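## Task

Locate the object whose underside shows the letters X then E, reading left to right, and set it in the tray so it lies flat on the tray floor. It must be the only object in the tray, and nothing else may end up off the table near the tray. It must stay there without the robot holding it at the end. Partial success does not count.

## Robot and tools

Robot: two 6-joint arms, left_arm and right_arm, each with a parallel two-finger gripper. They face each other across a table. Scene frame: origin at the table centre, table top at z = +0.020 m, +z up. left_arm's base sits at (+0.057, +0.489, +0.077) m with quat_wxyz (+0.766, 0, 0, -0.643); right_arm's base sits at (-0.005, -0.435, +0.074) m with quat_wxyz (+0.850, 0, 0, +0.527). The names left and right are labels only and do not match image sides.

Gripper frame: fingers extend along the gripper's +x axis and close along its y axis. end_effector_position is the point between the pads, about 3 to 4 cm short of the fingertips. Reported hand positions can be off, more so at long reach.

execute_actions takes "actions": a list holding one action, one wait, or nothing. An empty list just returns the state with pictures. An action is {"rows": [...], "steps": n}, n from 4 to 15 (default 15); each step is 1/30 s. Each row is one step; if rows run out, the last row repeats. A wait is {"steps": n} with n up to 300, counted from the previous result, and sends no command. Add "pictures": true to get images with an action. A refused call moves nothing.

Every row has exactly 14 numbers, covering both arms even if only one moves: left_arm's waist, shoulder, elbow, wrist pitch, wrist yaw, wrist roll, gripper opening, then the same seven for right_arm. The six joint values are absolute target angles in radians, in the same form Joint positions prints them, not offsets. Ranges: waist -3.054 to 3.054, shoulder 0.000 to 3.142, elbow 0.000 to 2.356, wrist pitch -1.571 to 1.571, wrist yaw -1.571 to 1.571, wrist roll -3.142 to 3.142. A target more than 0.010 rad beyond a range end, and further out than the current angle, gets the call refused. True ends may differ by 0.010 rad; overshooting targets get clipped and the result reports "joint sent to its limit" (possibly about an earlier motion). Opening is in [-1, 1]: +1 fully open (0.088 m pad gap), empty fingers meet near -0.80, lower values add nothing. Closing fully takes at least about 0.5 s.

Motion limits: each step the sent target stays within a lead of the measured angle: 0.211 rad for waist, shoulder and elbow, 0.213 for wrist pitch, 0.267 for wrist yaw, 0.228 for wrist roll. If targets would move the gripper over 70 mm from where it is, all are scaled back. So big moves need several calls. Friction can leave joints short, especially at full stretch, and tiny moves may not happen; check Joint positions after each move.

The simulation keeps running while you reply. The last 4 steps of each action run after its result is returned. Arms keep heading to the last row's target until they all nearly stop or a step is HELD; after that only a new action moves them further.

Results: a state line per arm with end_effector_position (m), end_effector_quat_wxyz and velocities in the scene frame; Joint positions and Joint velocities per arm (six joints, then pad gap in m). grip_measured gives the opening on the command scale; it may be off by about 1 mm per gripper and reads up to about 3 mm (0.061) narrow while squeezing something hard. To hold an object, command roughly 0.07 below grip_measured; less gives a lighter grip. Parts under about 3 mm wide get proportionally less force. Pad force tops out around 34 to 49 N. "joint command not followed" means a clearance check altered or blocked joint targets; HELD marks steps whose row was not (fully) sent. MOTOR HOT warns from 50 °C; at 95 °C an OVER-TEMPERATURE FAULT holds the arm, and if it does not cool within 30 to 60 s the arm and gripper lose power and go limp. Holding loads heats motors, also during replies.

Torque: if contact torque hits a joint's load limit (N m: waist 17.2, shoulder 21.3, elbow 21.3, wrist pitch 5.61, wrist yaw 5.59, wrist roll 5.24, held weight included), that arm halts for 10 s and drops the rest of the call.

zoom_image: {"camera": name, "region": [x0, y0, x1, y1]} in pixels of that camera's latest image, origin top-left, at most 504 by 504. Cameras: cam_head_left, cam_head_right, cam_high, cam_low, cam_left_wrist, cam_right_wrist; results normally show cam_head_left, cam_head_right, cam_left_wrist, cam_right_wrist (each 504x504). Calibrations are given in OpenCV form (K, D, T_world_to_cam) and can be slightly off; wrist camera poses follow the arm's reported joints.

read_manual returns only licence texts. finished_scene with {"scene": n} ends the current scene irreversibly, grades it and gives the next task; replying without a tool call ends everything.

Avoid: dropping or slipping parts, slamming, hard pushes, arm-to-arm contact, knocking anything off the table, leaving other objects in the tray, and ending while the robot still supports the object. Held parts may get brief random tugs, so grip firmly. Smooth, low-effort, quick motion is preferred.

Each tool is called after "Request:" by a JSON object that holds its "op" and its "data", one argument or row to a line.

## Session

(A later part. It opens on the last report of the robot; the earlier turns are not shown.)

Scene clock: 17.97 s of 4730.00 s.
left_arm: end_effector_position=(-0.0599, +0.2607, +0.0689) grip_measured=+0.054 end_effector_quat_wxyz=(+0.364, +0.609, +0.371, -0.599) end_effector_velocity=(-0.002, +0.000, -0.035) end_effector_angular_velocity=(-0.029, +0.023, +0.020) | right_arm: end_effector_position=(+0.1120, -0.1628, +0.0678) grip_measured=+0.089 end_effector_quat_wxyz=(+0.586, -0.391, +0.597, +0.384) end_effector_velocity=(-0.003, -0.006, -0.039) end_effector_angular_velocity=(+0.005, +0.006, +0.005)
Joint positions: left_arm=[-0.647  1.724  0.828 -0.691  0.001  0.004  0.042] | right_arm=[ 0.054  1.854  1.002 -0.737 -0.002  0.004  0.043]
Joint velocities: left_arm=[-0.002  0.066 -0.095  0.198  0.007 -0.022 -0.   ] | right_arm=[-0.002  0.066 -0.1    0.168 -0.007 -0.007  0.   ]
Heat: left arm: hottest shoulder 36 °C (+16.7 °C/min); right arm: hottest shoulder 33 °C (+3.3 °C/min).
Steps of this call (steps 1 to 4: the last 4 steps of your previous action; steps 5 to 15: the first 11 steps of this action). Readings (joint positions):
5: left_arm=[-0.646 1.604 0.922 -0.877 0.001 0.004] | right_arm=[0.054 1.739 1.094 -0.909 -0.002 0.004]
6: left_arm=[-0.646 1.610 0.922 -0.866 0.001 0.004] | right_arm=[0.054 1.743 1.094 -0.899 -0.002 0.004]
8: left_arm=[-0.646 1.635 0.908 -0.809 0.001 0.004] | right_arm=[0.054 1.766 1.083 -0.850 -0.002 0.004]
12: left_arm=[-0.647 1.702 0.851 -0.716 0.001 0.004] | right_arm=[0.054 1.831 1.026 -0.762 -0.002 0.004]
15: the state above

Request:
{"op": "execute_actions", "data": {
  "actions": [
    {"rows": [[-0.65,1.735,0.817,-0.67,0,0,0.3,0.05,1.869,0.992,-0.717,0,0,0.3],[-0.65,1.735,0.817,-0.67,0,0,0.6,0.05,1.869,0.992,-0.717,0,0,0.6],[-0.65,1.735,0.817,-0.67,0,0,1,0.05,1.869,0.992,-0.717,0,0,1],[-0.65,1.735,0.817,-0.67,0,0,1,0.05,1.869,0.992,-0.717,0,0,1],[-0.65,1.735,0.817,-0.67,0,0,1,0.05,1.869,0.992,-0.717,0,0,1],[-0.65,1.735,0.817,-0.67,0,0,1,0.05,1.869,0.992,-0.717,0,0,1],[-0.65,1.72,0.83,-0.69,0,0,1,0.05,1.855,1.005,-0.74,0,0,1],[-0.65,1.70,0.85,-0.73,0,0,1,0.05,1.835,1.025,-0.775,0,0,1],[-0.65,1.675,0.875,-0.775,0,0,1,0.05,1.81,1.05,-0.82,0,0,1],[-0.65,1.65,0.90,-0.82,0,0,1,0.05,1.785,1.075,-0.865,0,0,1],[-0.65,1.63,0.92,-0.86,0,0,1,0.05,1.765,1.095,-0.90,0,0,1],[-0.65,1.613,0.94,-0.90,0,0,1,0.05,1.754,1.11,-0.93,0,0,1]],"steps":14}
  ]
}}

Request:
{"op": "execute_actions", "data": {
  "actions": [
    {"rows": [[-0.50,1.68,1.10,-0.99,0,-0.25,1,-0.10,1.75,1.19,-1.01,0,0.08,1]],"steps":5}
  ]
}}

Request:
{"op": "execute_actions", "data": {
  "actions": [
    {"rows": [[-0.35,1.78,1.25,-1.04,0,-0.5,1,-0.26,1.77,1.25,-1.05,0,0.17,1]],"steps":5}
  ]
}}

Request:
{"op": "execute_actions", "data": {
  "actions": [
    {"rows": [[-0.205,1.88,1.38,-1.073,0,-0.73,1,-0.412,1.80,1.29,-1.063,0,0.26,1]],"steps":15}
  ],
  "pictures": true
}}

Scene clock: 19.57 s of 4730.00 s.
left_arm: end_effector_position=(-0.0585, +0.2637, +0.0764) grip_measured=+0.939 end_effector_quat_wxyz=(+0.360, +0.615, +0.374, -0.593) end_effector_velocity=(+0.027, +0.051, +0.160) end_effector_angular_velocity=(+0.251, -0.138, +0.019) | right_arm: end_effector_position=(+0.1108, -0.1655, +0.0748) grip_measured=+0.951 end_effector_quat_wxyz=(+0.579, -0.395, +0.604, +0.380) end_effector_velocity=(-0.023, -0.053, +0.155) end_effector_angular_velocity=(-0.304, +0.140, +0.019)
Joint positions: left_arm=[-0.647  1.708  0.846 -0.744  0.001  0.004  0.085] | right_arm=[ 0.054  1.845  1.023 -0.789 -0.002  0.004  0.086]
Joint velocities: left_arm=[-0.002 -0.379  0.325 -0.989 -0.007 -0.022  0.037] | right_arm=[-0.002 -0.281  0.344 -0.96  -0.007 -0.022  0.036]
Heat: left arm: hottest shoulder 36 °C (+15.3 °C/min); right arm: hottest elbow 34 °C (+6.1 °C/min).
Steps of this call (steps 1 to 4: the last 4 steps of your previous action; steps 5 to 30: the robot went on to your last target; steps 31 to 38: nothing new was sent; steps 39 to 48: the first 10 steps of this action). Readings (joint positions):
39: left_arm=[-0.647 1.726 0.826 -0.673 0.001 0.004] | right_arm=[0.054 1.856 1.000 -0.719 -0.002 0.004]
40: left_arm=[-0.647 1.726 0.826 -0.673 0.001 0.004] | right_arm=[0.054 1.856 1.000 -0.719 -0.002 0.004]
42: left_arm=[-0.647 1.726 0.826 -0.672 0.001 0.004] | right_arm=[0.054 1.856 1.000 -0.719 -0.002 0.004]
46: left_arm=[-0.647 1.724 0.829 -0.685 0.001 0.004] | right_arm=[0.054 1.856 1.004 -0.732 -0.002 0.004]
48: the state above

Scene clock: 19.73 s of 4730.00 s.
left_arm: end_effector_position=(-0.0597, +0.2557, +0.1151) grip_measured=+0.989 end_effector_quat_wxyz=(+0.382, +0.596, +0.395, -0.586) end_effector_velocity=(+0.126, -0.159, +0.280) end_effector_angular_velocity=(+0.490, -0.104, +2.860) | right_arm: end_effector_position=(+0.1162, -0.1609, +0.1140) grip_measured=+1.000 end_effector_quat_wxyz=(+0.590, -0.381, +0.602, +0.380) end_effector_velocity=(+0.194, -0.059, +0.257) end_effector_angular_velocity=(-0.099, +0.203, -1.331)
Joint positions: left_arm=[-0.632  1.642  0.95  -0.9    0.009 -0.053  0.087] | right_arm=[ 0.04   1.773  1.109 -0.921 -0.008  0.016  0.088]
Joint velocities: left_arm=[ 0.799  0.193  1.433 -1.707  0.168 -2.059  0.006] | right_arm=[-0.75  -0.193  0.877 -1.238 -0.154  0.579  0.   ]
Heat: left arm: hottest shoulder 36 °C (+15.2 °C/min); right arm: hottest elbow 34 °C (+6.1 °C/min).
Steps of this call (steps 1 to 4: the last 4 steps of your previous action; step 5: the first step of this action). Readings (joint positions):
5: the state above

Scene clock: 19.90 s of 4730.00 s.
left_arm: end_effector_position=(-0.0346, +0.2164, +0.1423) grip_measured=+0.997 end_effector_quat_wxyz=(+0.482, +0.515, +0.485, -0.518) end_effector_velocity=(+0.216, -0.161, +0.122) end_effector_angular_velocity=(+0.781, -0.033, +3.013) | right_arm: end_effector_position=(+0.1594, -0.1747, +0.1381) grip_measured=+1.000 end_effector_quat_wxyz=(+0.633, -0.312, +0.634, +0.316) end_effector_velocity=(+0.247, -0.159, +0.123) end_effector_angular_velocity=(-0.087, +0.239, -1.914)
Joint positions: left_arm=[-0.495  1.68   1.108 -0.998  0.006 -0.256  0.088] | right_arm=[-0.106  1.756  1.19  -1.004 -0.005  0.085  0.088]
Joint velocities: left_arm=[ 0.999  0.745  1.346 -1.341  0.212 -2.015  0.001] | right_arm=[-1.028 -0.002  0.51  -0.711 -0.154  0.886  0.   ]
Heat: left arm: hottest shoulder 36 °C (+15.1 °C/min); right arm: hottest elbow 34 °C (+6.0 °C/min).
Steps of this call (steps 1 to 4: the last 4 steps of your previous action; step 5: the first step of this action). Readings (joint positions):
5: the state above

Scene clock: 20.40 s of 4730.00 s.
left_arm: end_effector_position=(+0.0469, +0.1475, +0.1501) grip_measured=+0.998 end_effector_quat_wxyz=(+0.640, +0.302, +0.638, -0.304) end_effector_velocity=(+0.001, -0.005, +0.003) end_effector_angular_velocity=(+0.002, -0.022, +0.088) | right_arm: end_effector_position=(+0.2412, -0.2276, +0.1525) grip_measured=+1.000 end_effector_quat_wxyz=(+0.693, -0.156, +0.685, +0.159) end_effector_velocity=(+0.000, +0.003, +0.002) end_effector_angular_velocity=(+0.007, +0.003, -0.019)
Joint positions: left_arm=[-0.204  1.866  1.368 -1.069 -0.003 -0.717  0.088] | right_arm=[-0.41   1.783  1.283 -1.059  0.001  0.252  0.088]
Joint velocities: left_arm=[-0.007  0.017  0.037 -0.022 -0.022 -0.095 -0.   ] | right_arm=[ 0.002  0.002  0.012 -0.007 -0.007  0.022  0.   ]
Heat: left arm: hottest shoulder 36 °C (+14.7 °C/min); right arm: hottest elbow 34 °C (+5.9 °C/min).
Steps of this call (steps 1 to 4: the last 4 steps of your previous action; steps 5 to 15: the first 11 steps of this action). Readings (joint positions):
5: left_arm=[-0.347 1.777 1.249 -1.052 0.005 -0.493] | right_arm=[-0.264 1.760 1.247 -1.045 -0.004 0.174]
6: left_arm=[-0.312 1.801 1.284 -1.057 0.005 -0.557] | right_arm=[-0.301 1.766 1.259 -1.048 -0.005 0.198]
8: left_arm=[-0.248 1.842 1.336 -1.049 -0.000 -0.641] | right_arm=[-0.369 1.776 1.274 -1.050 0.000 0.228]
12: left_arm=[-0.203 1.862 1.362 -1.067 -0.003 -0.704] | right_arm=[-0.410 1.781 1.281 -1.058 0.001 0.248]
15: the state above
camera_calibration (this result's frames):
cam_left_wrist: T_world_to_cam=[[-0.736683, -0.676068, 0.0151659, 0.135006], [-0.635543, 0.69984, 0.32605, -0.0919477], [-0.231045, 0.230557, -0.945231, 0.192713], [0, 0, 0, 1]] pos_world=[0.0855451, 0.11119, 0.21009]
cam_right_wrist: T_world_to_cam=[[0.478559, -0.877097, -0.0410215, -0.294778], [-0.824484, -0.46494, 0.32258, 0.0780902], [-0.302006, -0.120552, -0.945653, 0.270644], [0, 0, 0, 1]] pos_world=[0.287189, -0.189615, 0.218653]

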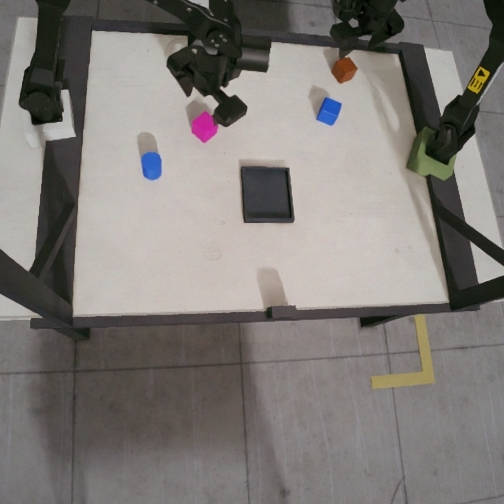

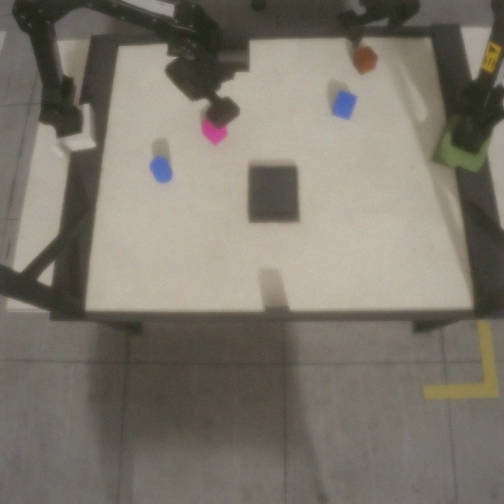

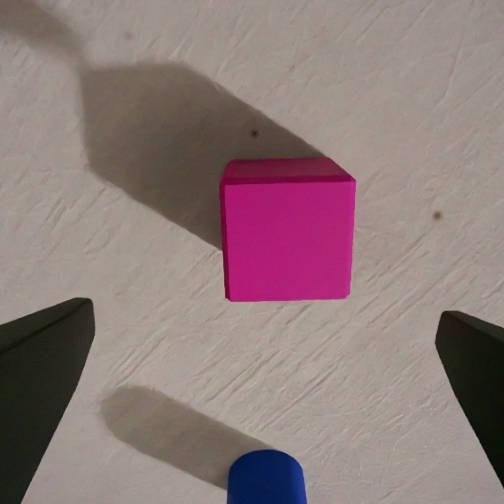

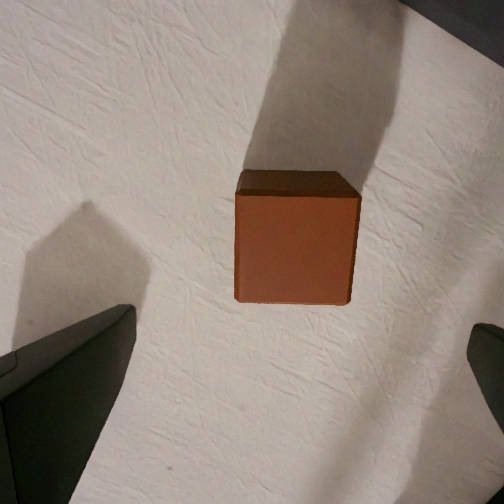

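Request:
{"op": "execute_actions", "data": {
  "actions": [
    {"rows": [[-0.212,1.90,1.38,-1.055,0,-0.75,1,-0.414,1.815,1.275,-1.035,0,0.24,1],[-0.217,1.92,1.378,-1.035,0,-0.77,1,-0.414,1.83,1.255,-1.0,0,0.23,1],[-0.217,1.94,1.37,-1.01,0,-0.78,1,-0.414,1.85,1.235,-0.965,0,0.23,1],[-0.217,1.955,1.352,-0.98,0,-0.78,1,-0.414,1.87,1.218,-0.93,0,0.23,1],[-0.217,1.97,1.332,-0.945,0,-0.78,1,-0.414,1.89,1.2,-0.895,0,0.23,1],[-0.217,1.988,1.31,-0.91,0,-0.78,1,-0.414,1.91,1.183,-0.86,0,0.23,1],[-0.217,2.005,1.288,-0.875,0,-0.78,1,-0.414,1.93,1.166,-0.825,0,0.23,1],[-0.217,2.02,1.268,-0.84,0,-0.78,1,-0.414,1.947,1.15,-0.79,0,0.23,1],[-0.217,2.033,1.252,-0.812,0,-0.78,1,-0.414,1.96,1.138,-0.765,0,0.23,1],[-0.217,2.042,1.241,-0.792,0,-0.78,1,-0.414,1.968,1.131,-0.75,0,0.23,1],[-0.217,2.047,1.236,-0.782,0,-0.78,1,-0.414,1.972,1.128,-0.742,0,0.23,1]],"steps":15}
  ]
}}

Request:
{"op": "execute_actions", "data": {
  "actions": [
    {"steps":5}
  ],
  "pictures": true
}}

Scene clock: 21.83 s of 4730.00 s.
left_arm: end_effector_position=(+0.0430, +0.1356, +0.0810) grip_measured=+0.998 end_effector_quat_wxyz=(+0.646, +0.290, +0.646, -0.286) end_effector_velocity=(+0.003, +0.071, -0.244) end_effector_angular_velocity=(+0.314, -0.020, +0.034) | right_arm: end_effector_position=(+0.2477, -0.2221, +0.0774) grip_measured=+1.000 end_effector_quat_wxyz=(+0.688, -0.164, +0.689, +0.162) end_effector_velocity=(-0.041, -0.034, -0.203) end_effector_angular_velocity=(-0.149, +0.210, -0.000)
Joint positions: left_arm=[-0.214  2.011  1.276 -0.84  -0.002 -0.773  0.088] | right_arm=[-0.41   1.934  1.159 -0.798  0.001  0.236  0.088]
Joint velocities: left_arm=[-0.002  0.432 -0.447  0.564 -0.007 -0.037 -0.   ] | right_arm=[-0.007  0.408 -0.354  0.505 -0.022 -0.007  0.   ]
Heat: left arm: hottest shoulder 36 °C (+13.7 °C/min); right arm: hottest elbow 34 °C (+5.5 °C/min).
Steps of this call (steps 1 to 4: the last 4 steps of your previous action; steps 5 to 15: the robot went on to your last target; steps 16 to 32: nothing new was sent; steps 33 to 43: the first 11 steps of this action). Readings (joint positions):
33: left_arm=[-0.205 1.871 1.371 -1.070 -0.002 -0.730] | right_arm=[-0.410 1.785 1.284 -1.059 0.001 0.255]
34: left_arm=[-0.206 1.877 1.372 -1.065 -0.002 -0.739] | right_arm=[-0.410 1.789 1.282 -1.046 0.001 0.252]
36: left_arm=[-0.209 1.900 1.372 -1.029 -0.002 -0.757] | right_arm=[-0.410 1.808 1.267 -0.994 0.001 0.245]
40: left_arm=[-0.214 1.963 1.327 -0.919 -0.002 -0.770] | right_arm=[-0.410 1.881 1.205 -0.874 0.001 0.238]
43: the state above

Scene clock: 22.00 s of 4730.00 s.
left_arm: end_effector_position=(+0.0428, +0.1388, +0.0659) grip_measured=+0.998 end_effector_quat_wxyz=(+0.644, +0.293, +0.648, -0.283) end_effector_velocity=(-0.002, -0.055, -0.001) end_effector_angular_velocity=(-0.257, +0.003, +0.005) | right_arm: end_effector_position=(+0.2476, -0.2223, +0.0661) grip_measured=+1.000 end_effector_quat_wxyz=(+0.688, -0.164, +0.688, +0.162) end_effector_velocity=(+0.023, +0.017, +0.001) end_effector_angular_velocity=(+0.078, -0.104, +0.020)
Joint positions: left_arm=[-0.215  2.037  1.247 -0.796 -0.001 -0.774  0.088] | right_arm=[-0.41   1.956  1.138 -0.755  0.001  0.236  0.088]
Joint velocities: left_arm=[-0.002 -0.002 -0.002  0.256 -0.007 -0.007  0.   ] | right_arm=[-0.002 -0.002  0.002  0.125  0.007 -0.022  0.   ]
Heat: left arm: hottest shoulder 36 °C (+13.6 °C/min); right arm: hottest elbow 34 °C (+5.5 °C/min).
Kept back: nothing.
Steps of this call (steps 1 to 4: the last 4 steps of your previous action; step 5: the robot went on to your last target). Readings (joint positions):
1: left_arm=[-0.214 2.023 1.264 -0.825 -0.002 -0.773] | right_arm=[-0.410 1.945 1.150 -0.784 0.001 0.236]
2: left_arm=[-0.214 2.031 1.255 -0.815 -0.002 -0.774] | right_arm=[-0.410 1.952 1.143 -0.773 0.001 0.236]
4: left_arm=[-0.214 2.037 1.247 -0.803 -0.001 -0.774] | right_arm=[-0.410 1.956 1.138 -0.759 0.001 0.236]
5: the state above
camera_calibration (this result's frames):
cam_left_wrist: T_world_to_cam=[[-0.704142, -0.710055, 0.0026348, 0.1315], [-0.667226, 0.66293, 0.339607, -0.0554693], [-0.242886, 0.237373, -0.940564, 0.113369], [0, 0, 0, 1]] pos_world=[0.0831195, 0.103233, 0.125122]
cam_right_wrist: T_world_to_cam=[[0.492149, -0.869665, -0.0383717, -0.298678], [-0.813608, -0.475207, 0.334992, 0.10787], [-0.309566, -0.133647, -0.941439, 0.190219], [0, 0, 0, 1]] pos_world=[0.293644, -0.183067, 0.131483]

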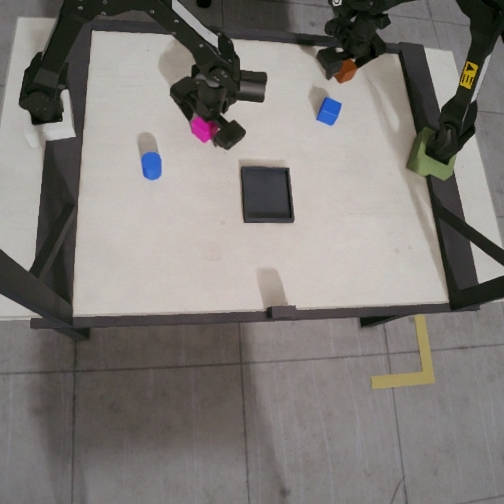

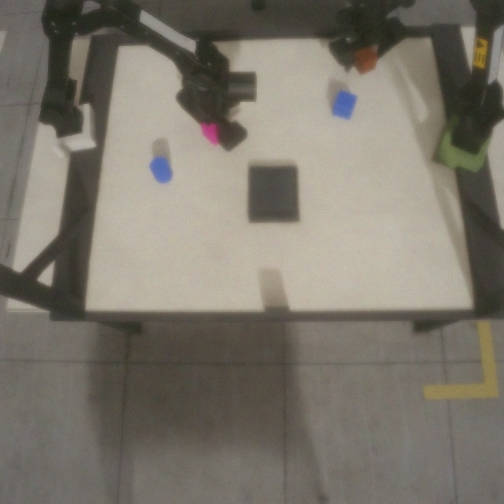

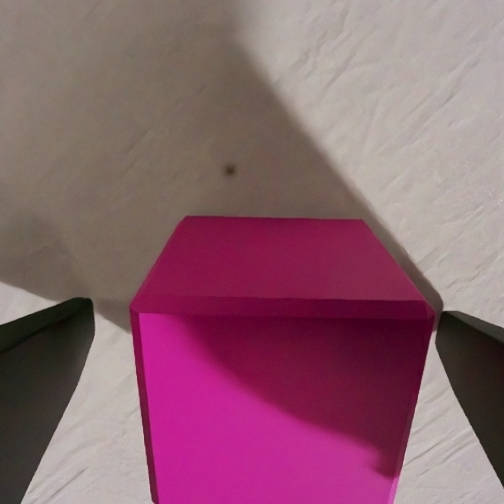

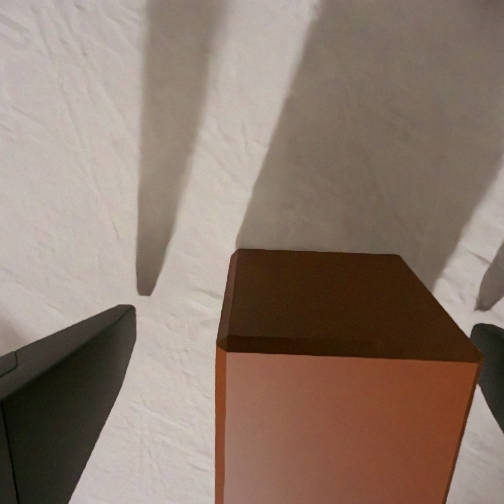

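Request:
{"op": "execute_actions", "data": {
  "actions": [
    {"rows": [[-0.217,2.047,1.236,-0.782,0,-0.78,0.7,-0.414,1.972,1.128,-0.742,0,0.23,0.7],[-0.217,2.047,1.236,-0.782,0,-0.78,0.45,-0.414,1.972,1.128,-0.742,0,0.23,0.45],[-0.217,2.047,1.236,-0.782,0,-0.78,0.25,-0.414,1.972,1.128,-0.742,0,0.23,0.25],[-0.217,2.047,1.236,-0.782,0,-0.78,0.25,-0.414,1.972,1.128,-0.742,0,0.23,0.25],[-0.217,2.047,1.236,-0.782,0,-0.78,0.2,-0.414,1.972,1.128,-0.742,0,0.23,0.2],[-0.217,2.047,1.236,-0.782,0,-0.78,0.15,-0.414,1.972,1.128,-0.742,0,0.23,0.15],[-0.217,2.047,1.236,-0.782,0,-0.78,0.1,-0.414,1.972,1.128,-0.742,0,0.23,0.1],[-0.217,2.047,1.236,-0.782,0,-0.78,0.0,-0.414,1.972,1.128,-0.742,0,0.23,0.02]],"steps":15}
  ]
}}

Scene clock: 22.57 s of 4730.00 s.
left_arm: end_effector_position=(+0.0427, +0.1370, +0.0655) grip_measured=+0.084 end_effector_quat_wxyz=(+0.645, +0.289, +0.646, -0.286) end_effector_velocity=(-0.003, -0.004, +0.000) end_effector_angular_velocity=(-0.022, -0.006, -0.005) | right_arm: end_effector_position=(+0.2491, -0.2211, +0.0660) grip_measured=+0.094 end_effector_quat_wxyz=(+0.691, -0.162, +0.685, +0.164) end_effector_velocity=(+0.002, +0.002, -0.001) end_effector_angular_velocity=(+0.016, -0.008, +0.020)
Joint positions: left_arm=[-0.215  2.037  1.245 -0.785 -0.001 -0.774  0.043] | right_arm=[-0.41   1.956  1.137 -0.745  0.001  0.235  0.044]
Joint velocities: left_arm=[-0.012 -0.002 -0.002  0.022 -0.007 -0.007 -0.022] | right_arm=[-0.002 -0.002 -0.007  0.022 -0.007 -0.022 -0.031]
Heat: left arm: hottest shoulder 36 °C (+13.3 °C/min); right arm: hottest elbow 34 °C (+5.3 °C/min).
Steps of this call (steps 1 to 6: the robot went on to your last target; steps 7 to 17: the first 11 steps of this action). Readings (joint positions):
7: left_arm=[-0.215 2.037 1.245 -0.785 -0.001 -0.774] | right_arm=[-0.410 1.956 1.137 -0.745 0.001 0.235]
8: left_arm=[-0.215 2.037 1.245 -0.785 -0.001 -0.774] | right_arm=[-0.410 1.956 1.137 -0.745 0.001 0.235]
10: left_arm=[-0.215 2.037 1.245 -0.785 -0.001 -0.774] | right_arm=[-0.410 1.956 1.137 -0.745 0.001 0.235]
14: left_arm=[-0.215 2.037 1.245 -0.785 -0.001 -0.774] | right_arm=[-0.410 1.956 1.137 -0.745 0.001 0.235]
17: the state above

Request:
{"op": "execute_actions", "data": {
  "actions": [
    {"rows": [[-0.217,2.047,1.236,-0.782,0,-0.78,-0.02,-0.414,1.972,1.128,-0.742,0,0.23,0],[-0.217,2.04,1.245,-0.795,0,-0.78,-0.02,-0.414,1.96,1.135,-0.755,0,0.23,0],[-0.217,2.025,1.262,-0.825,0,-0.78,-0.02,-0.414,1.94,1.15,-0.79,0,0.23,0],[-0.217,2.005,1.285,-0.86,0,-0.78,-0.02,-0.414,1.915,1.17,-0.83,0,0.23,0],[-0.217,1.985,1.305,-0.895,0,-0.78,-0.02,-0.414,1.89,1.185,-0.87,0,0.23,0],[-0.217,1.97,1.325,-0.93,0,-0.78,-0.02,-0.414,1.87,1.20,-0.90,0,0.23,0]],"steps":11}
  ]
}}

Request:
{"op": "execute_actions", "data": {
  "actions": [
    {"rows": [[-0.22,1.78,1.17,-0.685,0,-0.62,-0.02,-0.25,1.70,1.07,-0.66,0,0.18,0]],"steps":5}
  ]
}}

Request:
{"op": "execute_actions", "data": {
  "actions": [
    {"rows": [[-0.227,1.60,1.01,-0.44,0,-0.47,-0.02,-0.09,1.53,0.94,-0.43,0,0.14,0]],"steps":5}
  ]
}}

Request:
{"op": "execute_actions", "data": {
  "actions": [
    {"rows": [[-0.23,1.41,0.85,-0.19,0,-0.31,-0.02,0.07,1.37,0.81,-0.19,0,0.09,0]],"steps":5}
  ]
}}

Request:
{"op": "execute_actions", "data": {
  "actions": [
    {"rows": [[-0.236,1.22,0.695,0.05,0,-0.16,-0.02,0.23,1.20,0.68,0.045,0,0.05,0]],"steps":5}
  ]
}}

Request:
{"op": "execute_actions", "data": {
  "actions": [
    {"rows": [[-0.241,1.035,0.538,0.297,0,0,-0.02,0.394,1.031,0.549,0.282,0,0,0]],"steps":13}
  ],
  "pictures": true
}}

Scene clock: 23.80 s of 4730.00 s.
left_arm: end_effector_position=(+0.0430, +0.1445, +0.0804) grip_measured=+0.081 end_effector_quat_wxyz=(+0.640, +0.304, +0.652, -0.271) end_effector_velocity=(-0.001, -0.034, +0.179) end_effector_angular_velocity=(-0.169, -0.001, +0.005) | right_arm: end_effector_position=(+0.2406, -0.2282, +0.0818) grip_measured=+0.084 end_effector_quat_wxyz=(+0.675, -0.170, +0.701, +0.156) end_effector_velocity=(+0.010, +0.012, +0.189) end_effector_angular_velocity=(+0.142, -0.133, +0.019)
Joint positions: left_arm=[-0.215  2.016  1.28  -0.884 -0.001 -0.775  0.043] | right_arm=[-0.41   1.924  1.163 -0.852  0.001  0.235  0.043]
Joint velocities: left_arm=[-0.002 -0.335  0.31  -0.476 -0.007 -0.007 -0.   ] | right_arm=[-0.002 -0.452  0.232 -0.491 -0.022 -0.022 -0.   ]
Heat: left arm: hottest shoulder 37 °C (+15.1 °C/min); right arm: hottest elbow 34 °C (+5.0 °C/min).
Steps of this call (steps 1 to 4: the last 4 steps of your previous action; steps 5 to 15: the robot went on to your last target; steps 16 to 30: nothing new was sent; steps 31 to 37: the first 7 steps of this action). Readings (joint positions):
31: left_arm=[-0.215 2.037 1.245 -0.784 -0.001 -0.774] | right_arm=[-0.410 1.956 1.137 -0.744 0.001 0.235]
32: left_arm=[-0.215 2.037 1.245 -0.784 -0.001 -0.774] | right_arm=[-0.410 1.956 1.137 -0.744 0.001 0.235]
34: left_arm=[-0.215 2.035 1.253 -0.810 -0.001 -0.774] | right_arm=[-0.410 1.954 1.144 -0.772 0.001 0.235]
37: the state above

Scene clock: 23.97 s of 4730.00 s.
left_arm: end_effector_position=(+0.0424, +0.1296, +0.1062) grip_measured=+0.081 end_effector_quat_wxyz=(+0.649, +0.279, +0.633, -0.317) end_effector_velocity=(-0.008, -0.192, +0.124) end_effector_angular_velocity=(-2.289, +0.009, -1.355) | right_arm: end_effector_position=(+0.2493, -0.2169, +0.1067) grip_measured=+0.084 end_effector_quat_wxyz=(+0.708, -0.163, +0.664, +0.179) end_effector_velocity=(+0.011, +0.274, +0.093) end_effector_angular_velocity=(+1.208, -1.763, +1.094)
Joint positions: left_arm=[-0.215  1.944  1.289 -0.857 -0.001 -0.743  0.043] | right_arm=[-0.398  1.848  1.17  -0.827  0.009  0.224  0.043]
Joint velocities: left_arm=[-0.002 -1.209 -1.302  2.381 -0.007  1.355 -0.   ] | right_arm=[ 0.691 -1.062 -1.126  2.19   0.212 -0.418 -0.   ]
Heat: left arm: hottest shoulder 37 °C (+15.0 °C/min); right arm: hottest elbow 34 °C (+5.0 °C/min).
Steps of this call (steps 1 to 4: the last 4 steps of your previous action; step 5: the first step of this action). Readings (joint positions):
5: the state above

Scene clock: 24.13 s of 4730.00 s.
left_arm: end_effector_position=(+0.0408, +0.1151, +0.1391) grip_measured=+0.081 end_effector_quat_wxyz=(+0.660, +0.242, +0.565, -0.432) end_effector_velocity=(-0.015, -0.128, +0.225) end_effector_angular_velocity=(-2.463, -0.388, -1.599) | right_arm: end_effector_position=(+0.2243, -0.1663, +0.1365) grip_measured=+0.084 end_effector_quat_wxyz=(+0.753, -0.181, +0.564, +0.287) end_effector_velocity=(-0.177, +0.322, +0.207) end_effector_angular_velocity=(+1.526, -1.727, +1.396)
Joint positions: left_arm=[-0.217  1.777  1.168 -0.66  -0.001 -0.609  0.043] | right_arm=[-0.244  1.697  1.071 -0.637  0.005  0.183  0.043]
Joint velocities: left_arm=[-0.027 -1.453 -1.507  2.498 -0.007  1.648 -0.   ] | right_arm=[ 1.062 -1.336 -1.287  2.234  0.212 -0.418 -0.   ]
Heat: left arm: hottest shoulder 37 °C (+14.9 °C/min); right arm: hottest elbow 34 °C (+5.0 °C/min).
Steps of this call (steps 1 to 4: the last 4 steps of your previous action; step 5: the first step of this action). Readings (joint positions):
5: the state above

Scene clock: 24.30 s of 4730.00 s.
left_arm: end_effector_position=(+0.0379, +0.1090, +0.1740) grip_measured=+0.081 end_effector_quat_wxyz=(+0.667, +0.205, +0.469, -0.541) end_effector_velocity=(-0.009, -0.041, +0.221) end_effector_angular_velocity=(-2.274, -0.826, -1.516) | right_arm: end_effector_position=(+0.1844, -0.1233, +0.1732) grip_measured=+0.084 end_effector_quat_wxyz=(+0.781, -0.183, +0.445, +0.399) end_effector_velocity=(-0.288, +0.213, +0.212) end_effector_angular_velocity=(+1.479, -1.450, +1.370)
Joint positions: left_arm=[-0.224  1.598  1.015 -0.43  -0.001 -0.459  0.043] | right_arm=[-0.083  1.528  0.945 -0.415  0.007  0.14   0.043]
Joint velocities: left_arm=[-0.022 -1.346 -1.541  2.425 -0.007  1.766 -0.   ] | right_arm=[ 1.077 -1.263 -1.316  2.073  0.242 -0.505 -0.   ]
Heat: left arm: hottest shoulder 37 °C (+14.8 °C/min); right arm: hottest elbow 34 °C (+4.9 °C/min).
Steps of this call (steps 1 to 4: the last 4 steps of your previous action; step 5: the first step of this action). Readings (joint positions):
5: the state above

Scene clock: 24.47 s of 4730.00 s.
left_arm: end_effector_position=(+0.0368, +0.1107, +0.2144) grip_measured=+0.081 end_effector_quat_wxyz=(+0.673, +0.164, +0.348, -0.631) end_effector_velocity=(-0.008, +0.048, +0.270) end_effector_angular_velocity=(-2.210, -1.133, -1.171) | right_arm: end_effector_position=(+0.1347, -0.0935, +0.2123) grip_measured=+0.084 end_effector_quat_wxyz=(+0.784, -0.165, +0.322, +0.504) end_effector_velocity=(-0.356, +0.106, +0.247) end_effector_angular_velocity=(+1.638, -1.184, +1.196)
Joint positions: left_arm=[-0.227  1.413  0.855 -0.186 -0.001 -0.302  0.043] | right_arm=[ 0.075  1.369  0.817 -0.184  0.007  0.094  0.043]
Joint velocities: left_arm=[-0.032 -1.375 -1.448  2.22  -0.007  1.692 -0.   ] | right_arm=[ 1.106 -1.248 -1.267  1.985  0.256 -0.418 -0.   ]
Heat: left arm: hottest shoulder 37 °C (+14.7 °C/min); right arm: hottest elbow 34 °C (+4.9 °C/min).
Steps of this call (steps 1 to 4: the last 4 steps of your previous action; step 5: the first step of this action). Readings (joint positions):
5: the state above

Scene clock: 24.90 s of 4730.00 s.
left_arm: end_effector_position=(+0.0348, +0.1436, +0.3031) grip_measured=+0.081 end_effector_quat_wxyz=(+0.681, +0.070, +0.075, -0.725) end_effector_velocity=(+0.003, +0.014, -0.007) end_effector_angular_velocity=(-0.082, -0.093, -0.000) | right_arm: end_effector_position=(+0.0205, -0.0901, +0.3042) grip_measured=+0.084 end_effector_quat_wxyz=(+0.728, -0.066, +0.077, +0.678) end_effector_velocity=(-0.018, -0.010, -0.014) end_effector_angular_velocity=(+0.054, -0.039, +0.061)
Joint positions: left_arm=[-0.238  1.046  0.562  0.278 -0.001 -0.014  0.043] | right_arm=[ 0.385  1.04   0.572  0.265 -0.004  0.008  0.043]
Joint velocities: left_arm=[-0.002 -0.061 -0.125  0.139 -0.022  0.095 -0.   ] | right_arm=[ 0.046 -0.042 -0.125  0.139 -0.007 -0.037 -0.   ]
Heat: left arm: hottest shoulder 37 °C (+14.5 °C/min); right arm: hottest elbow 34 °C (+4.8 °C/min).
Steps of this call (steps 1 to 4: the last 4 steps of your previous action; steps 5 to 13: the first 9 steps of this action). Readings (joint positions):
5: left_arm=[-0.233 1.221 0.702 0.054 -0.001 -0.148] | right_arm=[0.232 1.201 0.690 0.046 0.008 0.051]
6: left_arm=[-0.235 1.173 0.657 0.104 -0.001 -0.105] | right_arm=[0.276 1.158 0.652 0.096 0.007 0.037]
8: left_arm=[-0.237 1.095 0.594 0.196 -0.001 -0.055] | right_arm=[0.348 1.087 0.600 0.188 -0.004 0.020]
12: left_arm=[-0.238 1.048 0.566 0.273 -0.001 -0.018] | right_arm=[0.383 1.042 0.576 0.259 -0.004 0.010]
13: the state above
camera_calibration (this result's frames):
cam_left_wrist: T_world_to_cam=[[-0.995357, 0.0635799, 0.0722705, 0.00654774], [-0.0289063, 0.518717, -0.854457, 0.215867], [-0.0918143, -0.852578, -0.514471, 0.35555], [0, 0, 0, 1]] pos_world=[0.0454018, 0.190744, 0.366896]
cam_right_wrist: T_world_to_cam=[[0.9992, -0.0237614, 0.0321598, -0.018404], [0.0151675, -0.518941, -0.854675, 0.247174], [0.0369973, 0.854479, -0.518166, 0.314891], [0, 0, 0, 1]] pos_world=[0.0029902, -0.141236, 0.375011]

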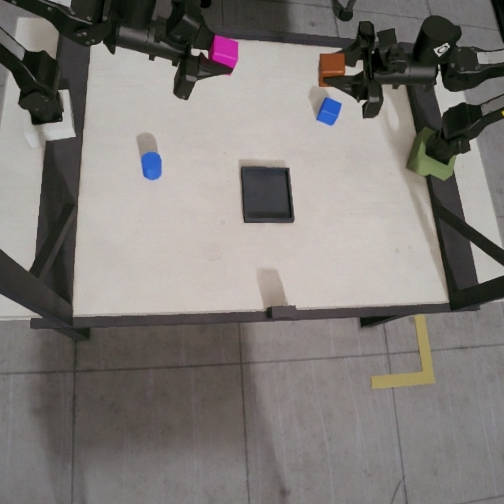

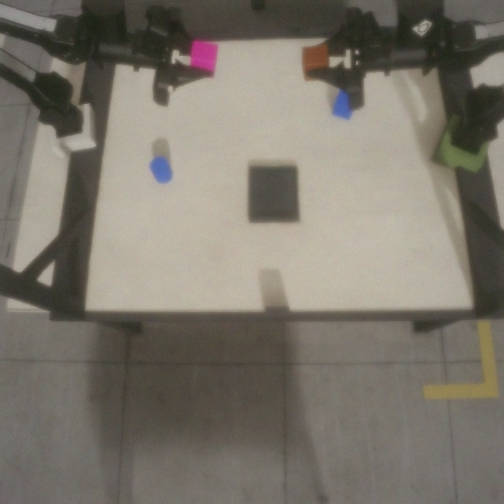

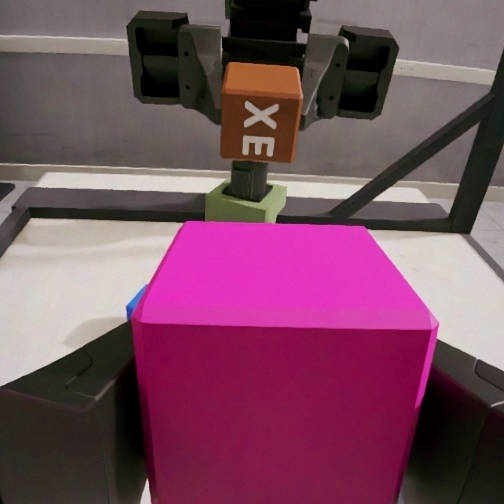

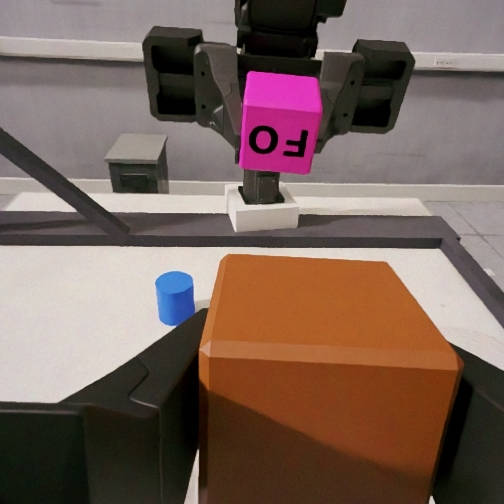

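Request:
{"op": "zoom_image", "data": {
  "camera": "cam_left_wrist",
  "region": [200, 50, 320, 170]
}}

Region (200, 50, 320, 170) of cam_left_wrist's 504x504 image, scaled by 4.200, with more detail than that image has.

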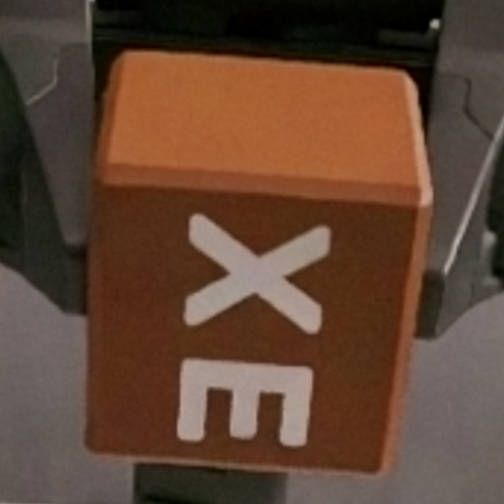

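Request:
{"op": "execute_actions", "data": {
  "actions": [
    {"rows": [[-0.17,1.15,0.62,0.0,0,0,-0.02,0.44,1.21,0.76,-0.10,0,0.04,0]],"steps":5}
  ]
}}

Request:
{"op": "execute_actions", "data": {
  "actions": [
    {"rows": [[-0.10,1.27,0.70,-0.25,0,0,-0.02,0.49,1.40,0.98,-0.45,0,0.08,0]],"steps":5}
  ]
}}

Request:
{"op": "execute_actions", "data": {
  "actions": [
    {"rows": [[-0.03,1.38,0.78,-0.48,0,0,-0.02,0.54,1.58,1.19,-0.75,0,0.12,0]],"steps":5}
  ]
}}

Request:
{"op": "execute_actions", "data": {
  "actions": [
    {"rows": [[0.04,1.50,0.86,-0.70,0,0,-0.02,0.58,1.76,1.41,-0.98,0,0.16,0]],"steps":5}
  ]
}}

Request:
{"op": "execute_actions", "data": {
  "actions": [
    {"rows": [[0.10,1.613,0.939,-0.897,0,0,-0.02,0.63,1.95,1.62,-1.13,0,0.2,0]],"steps":5}
  ]
}}

Request:
{"op": "execute_actions", "data": {
  "actions": [
    {"rows": [[0.10,1.66,0.89,-0.81,0,0,-0.02,0.675,2.13,1.84,-1.24,0,0.23,0]],"steps":5}
  ]
}}

Request:
{"op": "execute_actions", "data": {
  "actions": [
    {"rows": [[0.10,1.70,0.85,-0.735,0,0,-0.02,0.719,2.31,2.05,-1.313,0,0.258,0],[0.10,1.70,0.85,-0.735,0,0,-0.02,0.719,2.31,2.05,-1.313,0,0.258,0],[0.10,1.715,0.835,-0.705,0,0,-0.02,0.719,2.31,2.05,-1.313,0,0.258,0],[0.10,1.727,0.825,-0.685,0,0,-0.02,0.719,2.31,2.05,-1.313,0,0.258,0],[0.10,1.735,0.817,-0.67,0,0,-0.02,0.719,2.31,2.05,-1.313,0,0.258,0]],"steps":15}
  ],
  "pictures": true
}}

Scene clock: 26.97 s of 4730.00 s.
left_arm: end_effector_position=(+0.0368, +0.1435, +0.2937) grip_measured=+0.081 end_effector_quat_wxyz=(+0.680, +0.087, +0.086, -0.723) end_effector_velocity=(+0.125, -0.042, -0.259) end_effector_angular_velocity=(+1.711, -0.068, +0.317) | right_arm: end_effector_position=(+0.0173, -0.0866, +0.2981) grip_measured=+0.084 end_effector_quat_wxyz=(+0.724, -0.081, +0.093, +0.679) end_effector_velocity=(-0.090, +0.172, -0.100) end_effector_angular_velocity=(-1.597, +0.313, +0.214)
Joint positions: left_arm=[-0.23   1.057  0.563  0.25   0.004 -0.005  0.043] | right_arm=[0.396 1.063 0.596 0.221 0.    0.009 0.043]
Joint velocities: left_arm=[ 0.408  0.501  0.657 -1.868  0.095 -0.007 -0.   ] | right_arm=[ 0.305  0.974  1.448 -2.088  0.037  0.227  0.   ]
Heat: left arm: hottest shoulder 37 °C (+13.3 °C/min); right arm: hottest elbow 34 °C (+4.4 °C/min).
Steps of this call (steps 1 to 4: the last 4 steps of your previous action; steps 5 to 30: the robot went on to your last target; steps 31 to 61: nothing new was sent; step 62: the first step of this action). Readings (joint positions):
62: the state above

Scene clock: 27.13 s of 4730.00 s.
left_arm: end_effector_position=(+0.0579, +0.1473, +0.2347) grip_measured=+0.081 end_effector_quat_wxyz=(+0.682, +0.186, +0.191, -0.681) end_effector_velocity=(+0.165, +0.024, -0.352) end_effector_angular_velocity=(+2.102, +0.056, +0.455) | right_arm: end_effector_position=(+0.0030, -0.0711, +0.2669) grip_measured=+0.084 end_effector_quat_wxyz=(+0.695, -0.162, +0.193, +0.673) end_effector_velocity=(-0.129, +0.140, -0.207) end_effector_angular_velocity=(-1.908, +0.409, +0.162)
Joint positions: left_arm=[-0.169  1.156  0.615  0.001  0.004 -0.005  0.043] | right_arm=[ 0.439  1.208  0.764 -0.065  0.001  0.04   0.043]
Joint velocities: left_arm=[ 0.52   0.955  0.706 -1.853  0.081 -0.007 -0.   ] | right_arm=[ 0.359  1.355  1.482 -2.044 -0.007  0.418  0.   ]
Heat: left arm: hottest shoulder 37 °C (+13.3 °C/min); right arm: hottest elbow 34 °C (+4.4 °C/min).
Steps of this call (steps 1 to 4: the last 4 steps of your previous action; step 5: the first step of this action). Readings (joint positions):
5: the state above

Scene clock: 27.30 s of 4730.00 s.
left_arm: end_effector_position=(+0.0807, +0.1619, +0.1879) grip_measured=+0.081 end_effector_quat_wxyz=(+0.671, +0.271, +0.295, -0.624) end_effector_velocity=(+0.154, +0.118, -0.245) end_effector_angular_velocity=(+2.030, +0.203, +0.486) | right_arm: end_effector_position=(-0.0151, -0.0595, +0.2376) grip_measured=+0.084 end_effector_quat_wxyz=(+0.655, -0.249, +0.293, +0.651) end_effector_velocity=(-0.134, +0.055, -0.160) end_effector_angular_velocity=(-1.842, +0.291, +0.033)
Joint positions: left_arm=[-0.1    1.271  0.69  -0.244  0.003 -0.005  0.043] | right_arm=[ 0.488  1.393  0.972 -0.365  0.001  0.079  0.043]
Joint velocities: left_arm=[ 0.525  0.891  0.838 -1.985  0.066 -0.007 -0.   ] | right_arm=[ 0.344  1.272  1.526 -2.088 -0.022  0.462 -0.   ]
Heat: left arm: hottest shoulder 37 °C (+13.2 °C/min); right arm: hottest elbow 34 °C (+4.4 °C/min).
Steps of this call (steps 1 to 4: the last 4 steps of your previous action; step 5: the first step of this action). Readings (joint positions):
5: the state above

Scene clock: 27.47 s of 4730.00 s.
left_arm: end_effector_position=(+0.1004, +0.1847, +0.1553) grip_measured=+0.081 end_effector_quat_wxyz=(+0.647, +0.336, +0.392, -0.561) end_effector_velocity=(+0.115, +0.201, -0.191) end_effector_angular_velocity=(+2.139, +0.376, +0.484) | right_arm: end_effector_position=(-0.0337, -0.0587, +0.2139) grip_measured=+0.084 end_effector_quat_wxyz=(+0.609, -0.334, +0.378, +0.612) end_effector_velocity=(-0.103, -0.034, -0.140) end_effector_angular_velocity=(-1.962, +0.077, -0.109)
Joint positions: left_arm=[-0.031  1.381  0.771 -0.476  0.003 -0.005  0.043] | right_arm=[ 0.537  1.571  1.181 -0.663  0.001  0.119  0.043]
Joint velocities: left_arm=[ 0.496  0.935  0.867 -2.103  0.066 -0.022 -0.   ] | right_arm=[ 0.276  1.263  1.546 -2.234 -0.007  0.447 -0.   ]
Heat: left arm: hottest shoulder 37 °C (+13.1 °C/min); right arm: hottest elbow 34 °C (+4.4 °C/min).
Steps of this call (steps 1 to 4: the last 4 steps of your previous action; step 5: the first step of this action). Readings (joint positions):
5: the state above

Scene clock: 27.63 s of 4730.00 s.
left_arm: end_effector_position=(+0.1159, +0.2142, +0.1308) grip_measured=+0.081 end_effector_quat_wxyz=(+0.608, +0.391, +0.487, -0.490) end_effector_velocity=(+0.069, +0.253, -0.107) end_effector_angular_velocity=(+2.177, +0.505, +0.446) | right_arm: end_effector_position=(-0.0491, -0.0617, +0.1974) grip_measured=+0.084 end_effector_quat_wxyz=(+0.563, -0.411, +0.448, +0.560) end_effector_velocity=(-0.106, -0.060, -0.079) end_effector_angular_velocity=(-1.893, -0.103, -0.120)
Joint positions: left_arm=[ 0.038  1.499  0.852 -0.702  0.002 -0.005  0.043] | right_arm=[ 0.578  1.753  1.397 -0.948  0.002  0.159  0.043]
Joint velocities: left_arm=[ 0.447  0.95   0.877 -2.161  0.037 -0.007  0.   ] | right_arm=[ 0.295  1.311  1.683 -2.264 -0.007  0.432 -0.   ]
Heat: left arm: hottest shoulder 37 °C (+13.0 °C/min); right arm: hottest elbow 34 °C (+4.3 °C/min).
Steps of this call (steps 1 to 4: the last 4 steps of your previous action; step 5: the first step of this action). Readings (joint positions):
5: the state above

Scene clock: 27.80 s of 4730.00 s.
left_arm: end_effector_position=(+0.1262, +0.2359, +0.1166) grip_measured=+0.081 end_effector_quat_wxyz=(+0.573, +0.420, +0.553, -0.435) end_effector_velocity=(+0.024, -0.008, -0.110) end_effector_angular_velocity=(+0.170, +0.054, +0.093) | right_arm: end_effector_position=(-0.0696, -0.0510, +0.1844) grip_measured=+0.084 end_effector_quat_wxyz=(+0.528, -0.461, +0.484, +0.523) end_effector_velocity=(-0.106, -0.020, -0.076) end_effector_angular_velocity=(-1.577, -0.237, -0.062)
Joint positions: left_arm=[ 0.093  1.599  0.91  -0.848  0.    -0.005  0.043] | right_arm=[ 0.628  1.938  1.609 -1.135  0.002  0.196  0.043]
Joint velocities: left_arm=[ 0.085  0.393 -0.071  0.286  0.007 -0.007 -0.   ] | right_arm=[ 0.281  1.365  1.726 -1.956  0.007  0.344 -0.   ]
Heat: left arm: hottest shoulder 37 °C (+12.9 °C/min); right arm: hottest elbow 34 °C (+4.3 °C/min).
Steps of this call (steps 1 to 4: the last 4 steps of your previous action; step 5: the first step of this action). Readings (joint positions):
5: the state above

Scene clock: 28.30 s of 4730.00 s.
left_arm: end_effector_position=(+0.1262, +0.2395, +0.0685) grip_measured=+0.081 end_effector_quat_wxyz=(+0.562, +0.428, +0.565, -0.426) end_effector_velocity=(+0.001, -0.015, -0.001) end_effector_angular_velocity=(-0.075, -0.013, +0.015) | right_arm: end_effector_position=(-0.1200, -0.0023, +0.1545) grip_measured=+0.084 end_effector_quat_wxyz=(+0.500, -0.500, +0.496, +0.505) end_effector_velocity=(-0.004, +0.016, +0.029) end_effector_angular_velocity=(+0.071, +0.027, -0.010)
Joint positions: left_arm=[ 0.097  1.725  0.827 -0.678  0.    -0.005  0.043] | right_arm=[ 0.72   2.288  2.033 -1.307  0.001  0.252  0.043]
Joint velocities: left_arm=[-0.007 -0.002 -0.007  0.081  0.007 -0.022 -0.   ] | right_arm=[-0.002 -0.002  0.11  -0.037 -0.007  0.007 -0.   ]
Heat: left arm: hottest shoulder 37 °C (+12.7 °C/min); right arm: hottest shoulder 34 °C (+4.2 °C/min).
Steps of this call (steps 1 to 4: the last 4 steps of your previous action; steps 5 to 15: the first 11 steps of this action). Readings (joint positions):
5: left_arm=[0.096 1.651 0.893 -0.801 0.000 -0.005] | right_arm=[0.673 2.120 1.828 -1.252 0.001 0.227]
6: left_arm=[0.096 1.659 0.885 -0.777 0.000 -0.005] | right_arm=[0.683 2.162 1.887 -1.267 0.001 0.235]
8: left_arm=[0.097 1.685 0.864 -0.737 0.000 -0.005] | right_arm=[0.702 2.231 1.974 -1.271 0.001 0.243]
12: left_arm=[0.097 1.721 0.831 -0.692 0.000 -0.005] | right_arm=[0.720 2.284 2.020 -1.303 0.001 0.250]
15: the state above
camera_calibration (this result's frames):
cam_left_wrist: T_world_to_cam=[[-0.945487, -0.325367, 0.0138421, 0.199331], [-0.302082, 0.892118, 0.335964, -0.168136], [-0.12166, 0.313468, -0.941773, 0.078738], [0, 0, 0, 1]] pos_world=[0.147253, 0.190171, 0.127882]
cam_right_wrist: T_world_to_cam=[[0.99743, 0.0591646, -0.0404081, 0.140054], [0.0691218, -0.943041, 0.325416, -0.0099592], [-0.0188534, -0.327373, -0.944707, 0.223913], [0, 0, 0, 1]] pos_world=[-0.134784, 0.0556249, 0.220432]

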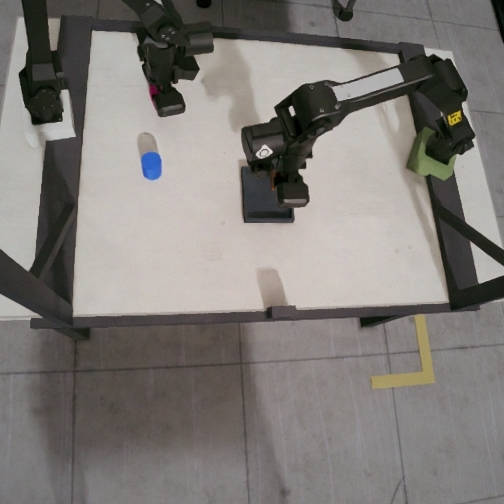

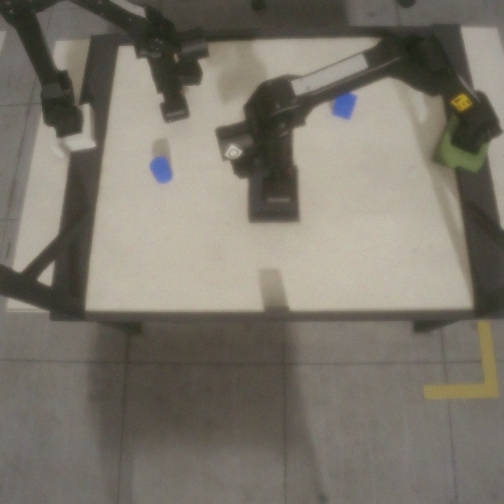

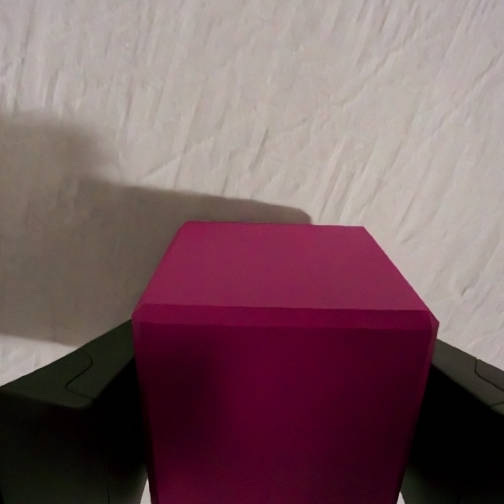

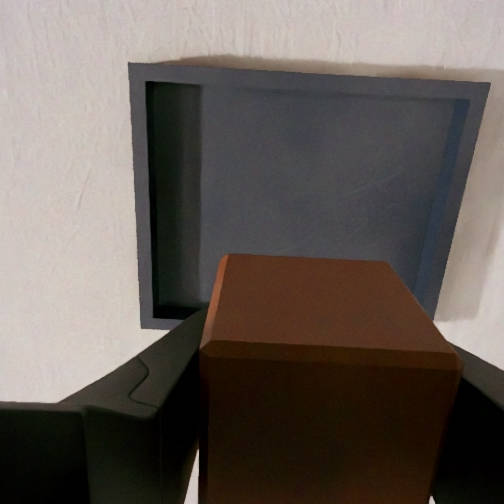

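Request:
{"op": "execute_actions", "data": {
  "actions": [
    {"rows": [[0.10,1.742,0.817,-0.665,0,0,-0.02,0.718,2.32,2.04,-1.29,0,0.255,0],[0.10,1.748,0.817,-0.66,0,0,-0.02,0.717,2.335,2.025,-1.265,0,0.255,0],[0.10,1.748,0.817,-0.66,0,0,-0.02,0.716,2.35,2.005,-1.235,0,0.255,0],[0.10,1.748,0.817,-0.66,0,0,-0.02,0.716,2.362,1.985,-1.205,0,0.255,0],[0.10,1.748,0.817,-0.66,0,0,-0.02,0.716,2.372,1.965,-1.18,0,0.255,0],[0.10,1.748,0.817,-0.66,0,0,0.2,0.716,2.378,1.945,-1.155,0,0.255,0],[0.10,1.748,0.817,-0.66,0,0,0.4,0.716,2.384,1.928,-1.13,0,0.255,0],[0.10,1.748,0.817,-0.66,0,0,0.6,0.716,2.389,1.912,-1.11,0,0.255,0],[0.10,1.748,0.817,-0.66,0,0,0.8,0.716,2.393,1.899,-1.09,0,0.255,0],[0.10,1.748,0.817,-0.66,0,0,1,0.716,2.396,1.889,-1.078,0,0.255,0],[0.10,1.748,0.817,-0.66,0,0,1,0.716,2.398,1.882,-1.07,0,0.255,0]],"steps":15}
  ]
}}

Request:
{"op": "execute_actions", "data": {
  "actions": [
    {"steps":5}
  ],
  "pictures": true
}}

Scene clock: 29.83 s of 4730.00 s.
left_arm: end_effector_position=(+0.1267, +0.2383, +0.0649) grip_measured=+0.625 end_effector_quat_wxyz=(+0.562, +0.428, +0.565, -0.426) end_effector_velocity=(-0.001, +0.001, +0.001) end_effector_angular_velocity=(+0.004, -0.006, -0.000) | right_arm: end_effector_position=(-0.1223, +0.0071, +0.0901) grip_measured=+0.084 end_effector_quat_wxyz=(+0.500, -0.500, +0.497, +0.503) end_effector_velocity=(+0.013, -0.041, -0.207) end_effector_angular_velocity=(-0.231, -0.054, -0.015)
Joint positions: left_arm=[ 0.097  1.738  0.825 -0.663  0.    -0.005  0.07 ] | right_arm=[ 0.72   2.371  1.92  -1.113  0.001  0.253  0.043]
Joint velocities: left_arm=[-0.007 -0.007 -0.002 -0.007 -0.007 -0.007  0.175] | right_arm=[-0.007  0.237 -0.418  0.418 -0.007  0.007 -0.   ]
Heat: left arm: hottest shoulder 37 °C (+12.1 °C/min); right arm: hottest shoulder 34 °C (+4.0 °C/min).
Steps of this call (steps 1 to 4: the last 4 steps of your previous action; steps 5 to 30: the robot went on to your last target; steps 31 to 35: nothing new was sent; steps 36 to 46: the first 11 steps of this action). Readings (joint positions):
36: left_arm=[0.097 1.727 0.826 -0.672 0.000 -0.005] | right_arm=[0.720 2.290 2.044 -1.309 0.001 0.253]
37: left_arm=[0.097 1.729 0.826 -0.669 0.000 -0.005] | right_arm=[0.720 2.293 2.043 -1.302 0.001 0.253]
39: left_arm=[0.097 1.734 0.826 -0.665 0.000 -0.005] | right_arm=[0.720 2.303 2.032 -1.257 0.001 0.253]
43: left_arm=[0.097 1.738 0.825 -0.664 0.000 -0.005] | right_arm=[0.720 2.340 1.969 -1.169 0.001 0.253]
46: the state above

Scene clock: 30.00 s of 4730.00 s.
left_arm: end_effector_position=(+0.1267, +0.2383, +0.0649) grip_measured=+0.943 end_effector_quat_wxyz=(+0.562, +0.428, +0.565, -0.426) end_effector_velocity=(-0.002, +0.001, -0.002) end_effector_angular_velocity=(+0.000, +0.008, +0.005) | right_arm: end_effector_position=(-0.1223, +0.0075, +0.0789) grip_measured=+0.084 end_effector_quat_wxyz=(+0.500, -0.500, +0.497, +0.504) end_effector_velocity=(-0.007, +0.026, +0.001) end_effector_angular_velocity=(+0.119, +0.039, +0.020)
Joint positions: left_arm=[ 0.097  1.738  0.825 -0.663  0.    -0.005  0.085] | right_arm=[ 0.72   2.384  1.896 -1.077  0.001  0.253  0.043]
Joint velocities: left_arm=[-0.002  0.002 -0.007  0.007  0.007 -0.007  0.032] | right_arm=[-0.002 -0.002 -0.002  0.125 -0.007 -0.022 -0.   ]
Heat: left arm: hottest shoulder 37 °C (+12.0 °C/min); right arm: hottest elbow 35 °C (+6.0 °C/min).
Kept back: nothing.
Steps of this call (steps 1 to 4: the last 4 steps of your previous action; step 5: the robot went on to your last target). Readings (joint positions):
1: left_arm=[0.097 1.738 0.825 -0.663 0.000 -0.005] | right_arm=[0.720 2.378 1.909 -1.102 0.001 0.253]
2: left_arm=[0.097 1.738 0.825 -0.663 0.000 -0.005] | right_arm=[0.720 2.383 1.901 -1.094 0.001 0.253]
4: left_arm=[0.097 1.738 0.825 -0.663 0.000 -0.005] | right_arm=[0.720 2.384 1.896 -1.083 0.001 0.253]
5: the state above
camera_calibration (this result's frames):
cam_left_wrist: T_world_to_cam=[[-0.945364, -0.325722, 0.0138654, 0.199469], [-0.302457, 0.892126, 0.335605, -0.165641], [-0.121684, 0.313075, -0.941901, 0.0758783], [0, 0, 0, 1]] pos_world=[0.147704, 0.188989, 0.124294]
cam_right_wrist: T_world_to_cam=[[0.997524, 0.057567, -0.040406, 0.138765], [0.0676482, -0.942511, 0.327255, 0.0237926], [-0.019244, -0.329178, -0.944072, 0.15563], [0, 0, 0, 1]] pos_world=[-0.137036, 0.0656666, 0.144747]

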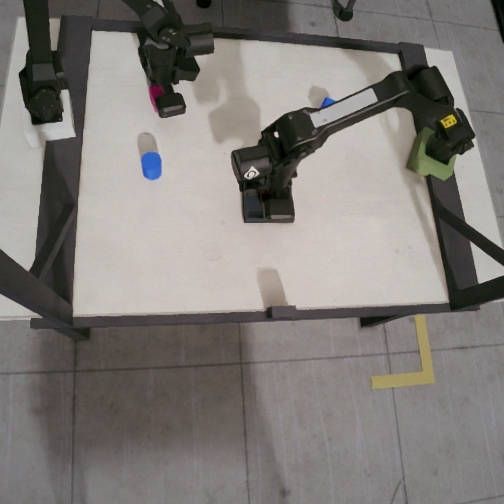

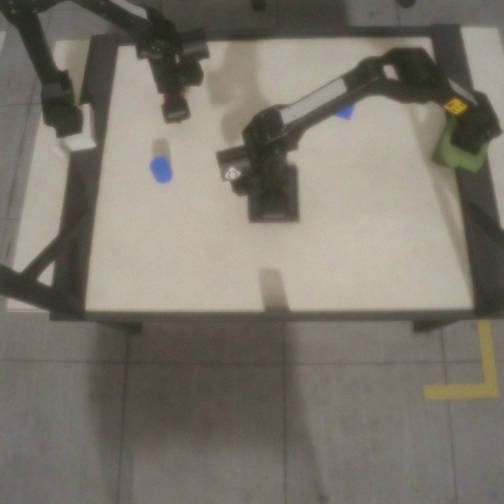

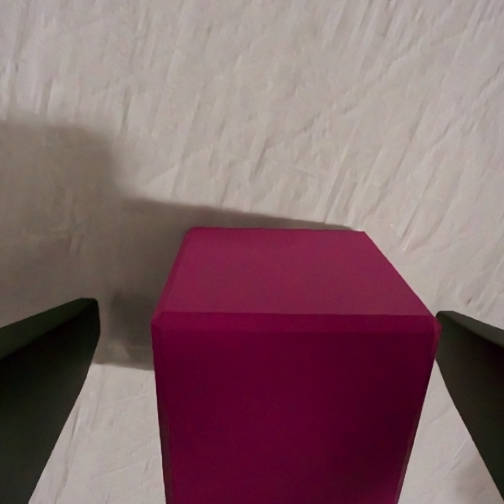

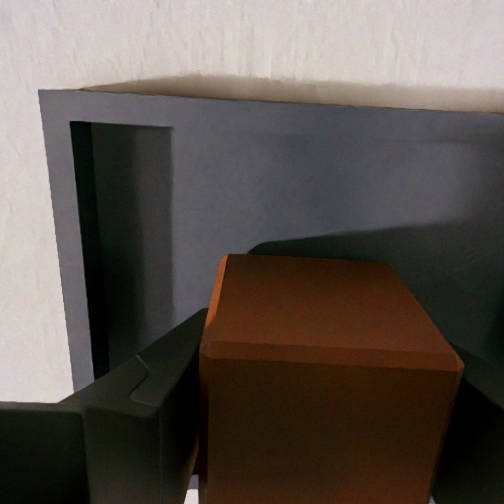

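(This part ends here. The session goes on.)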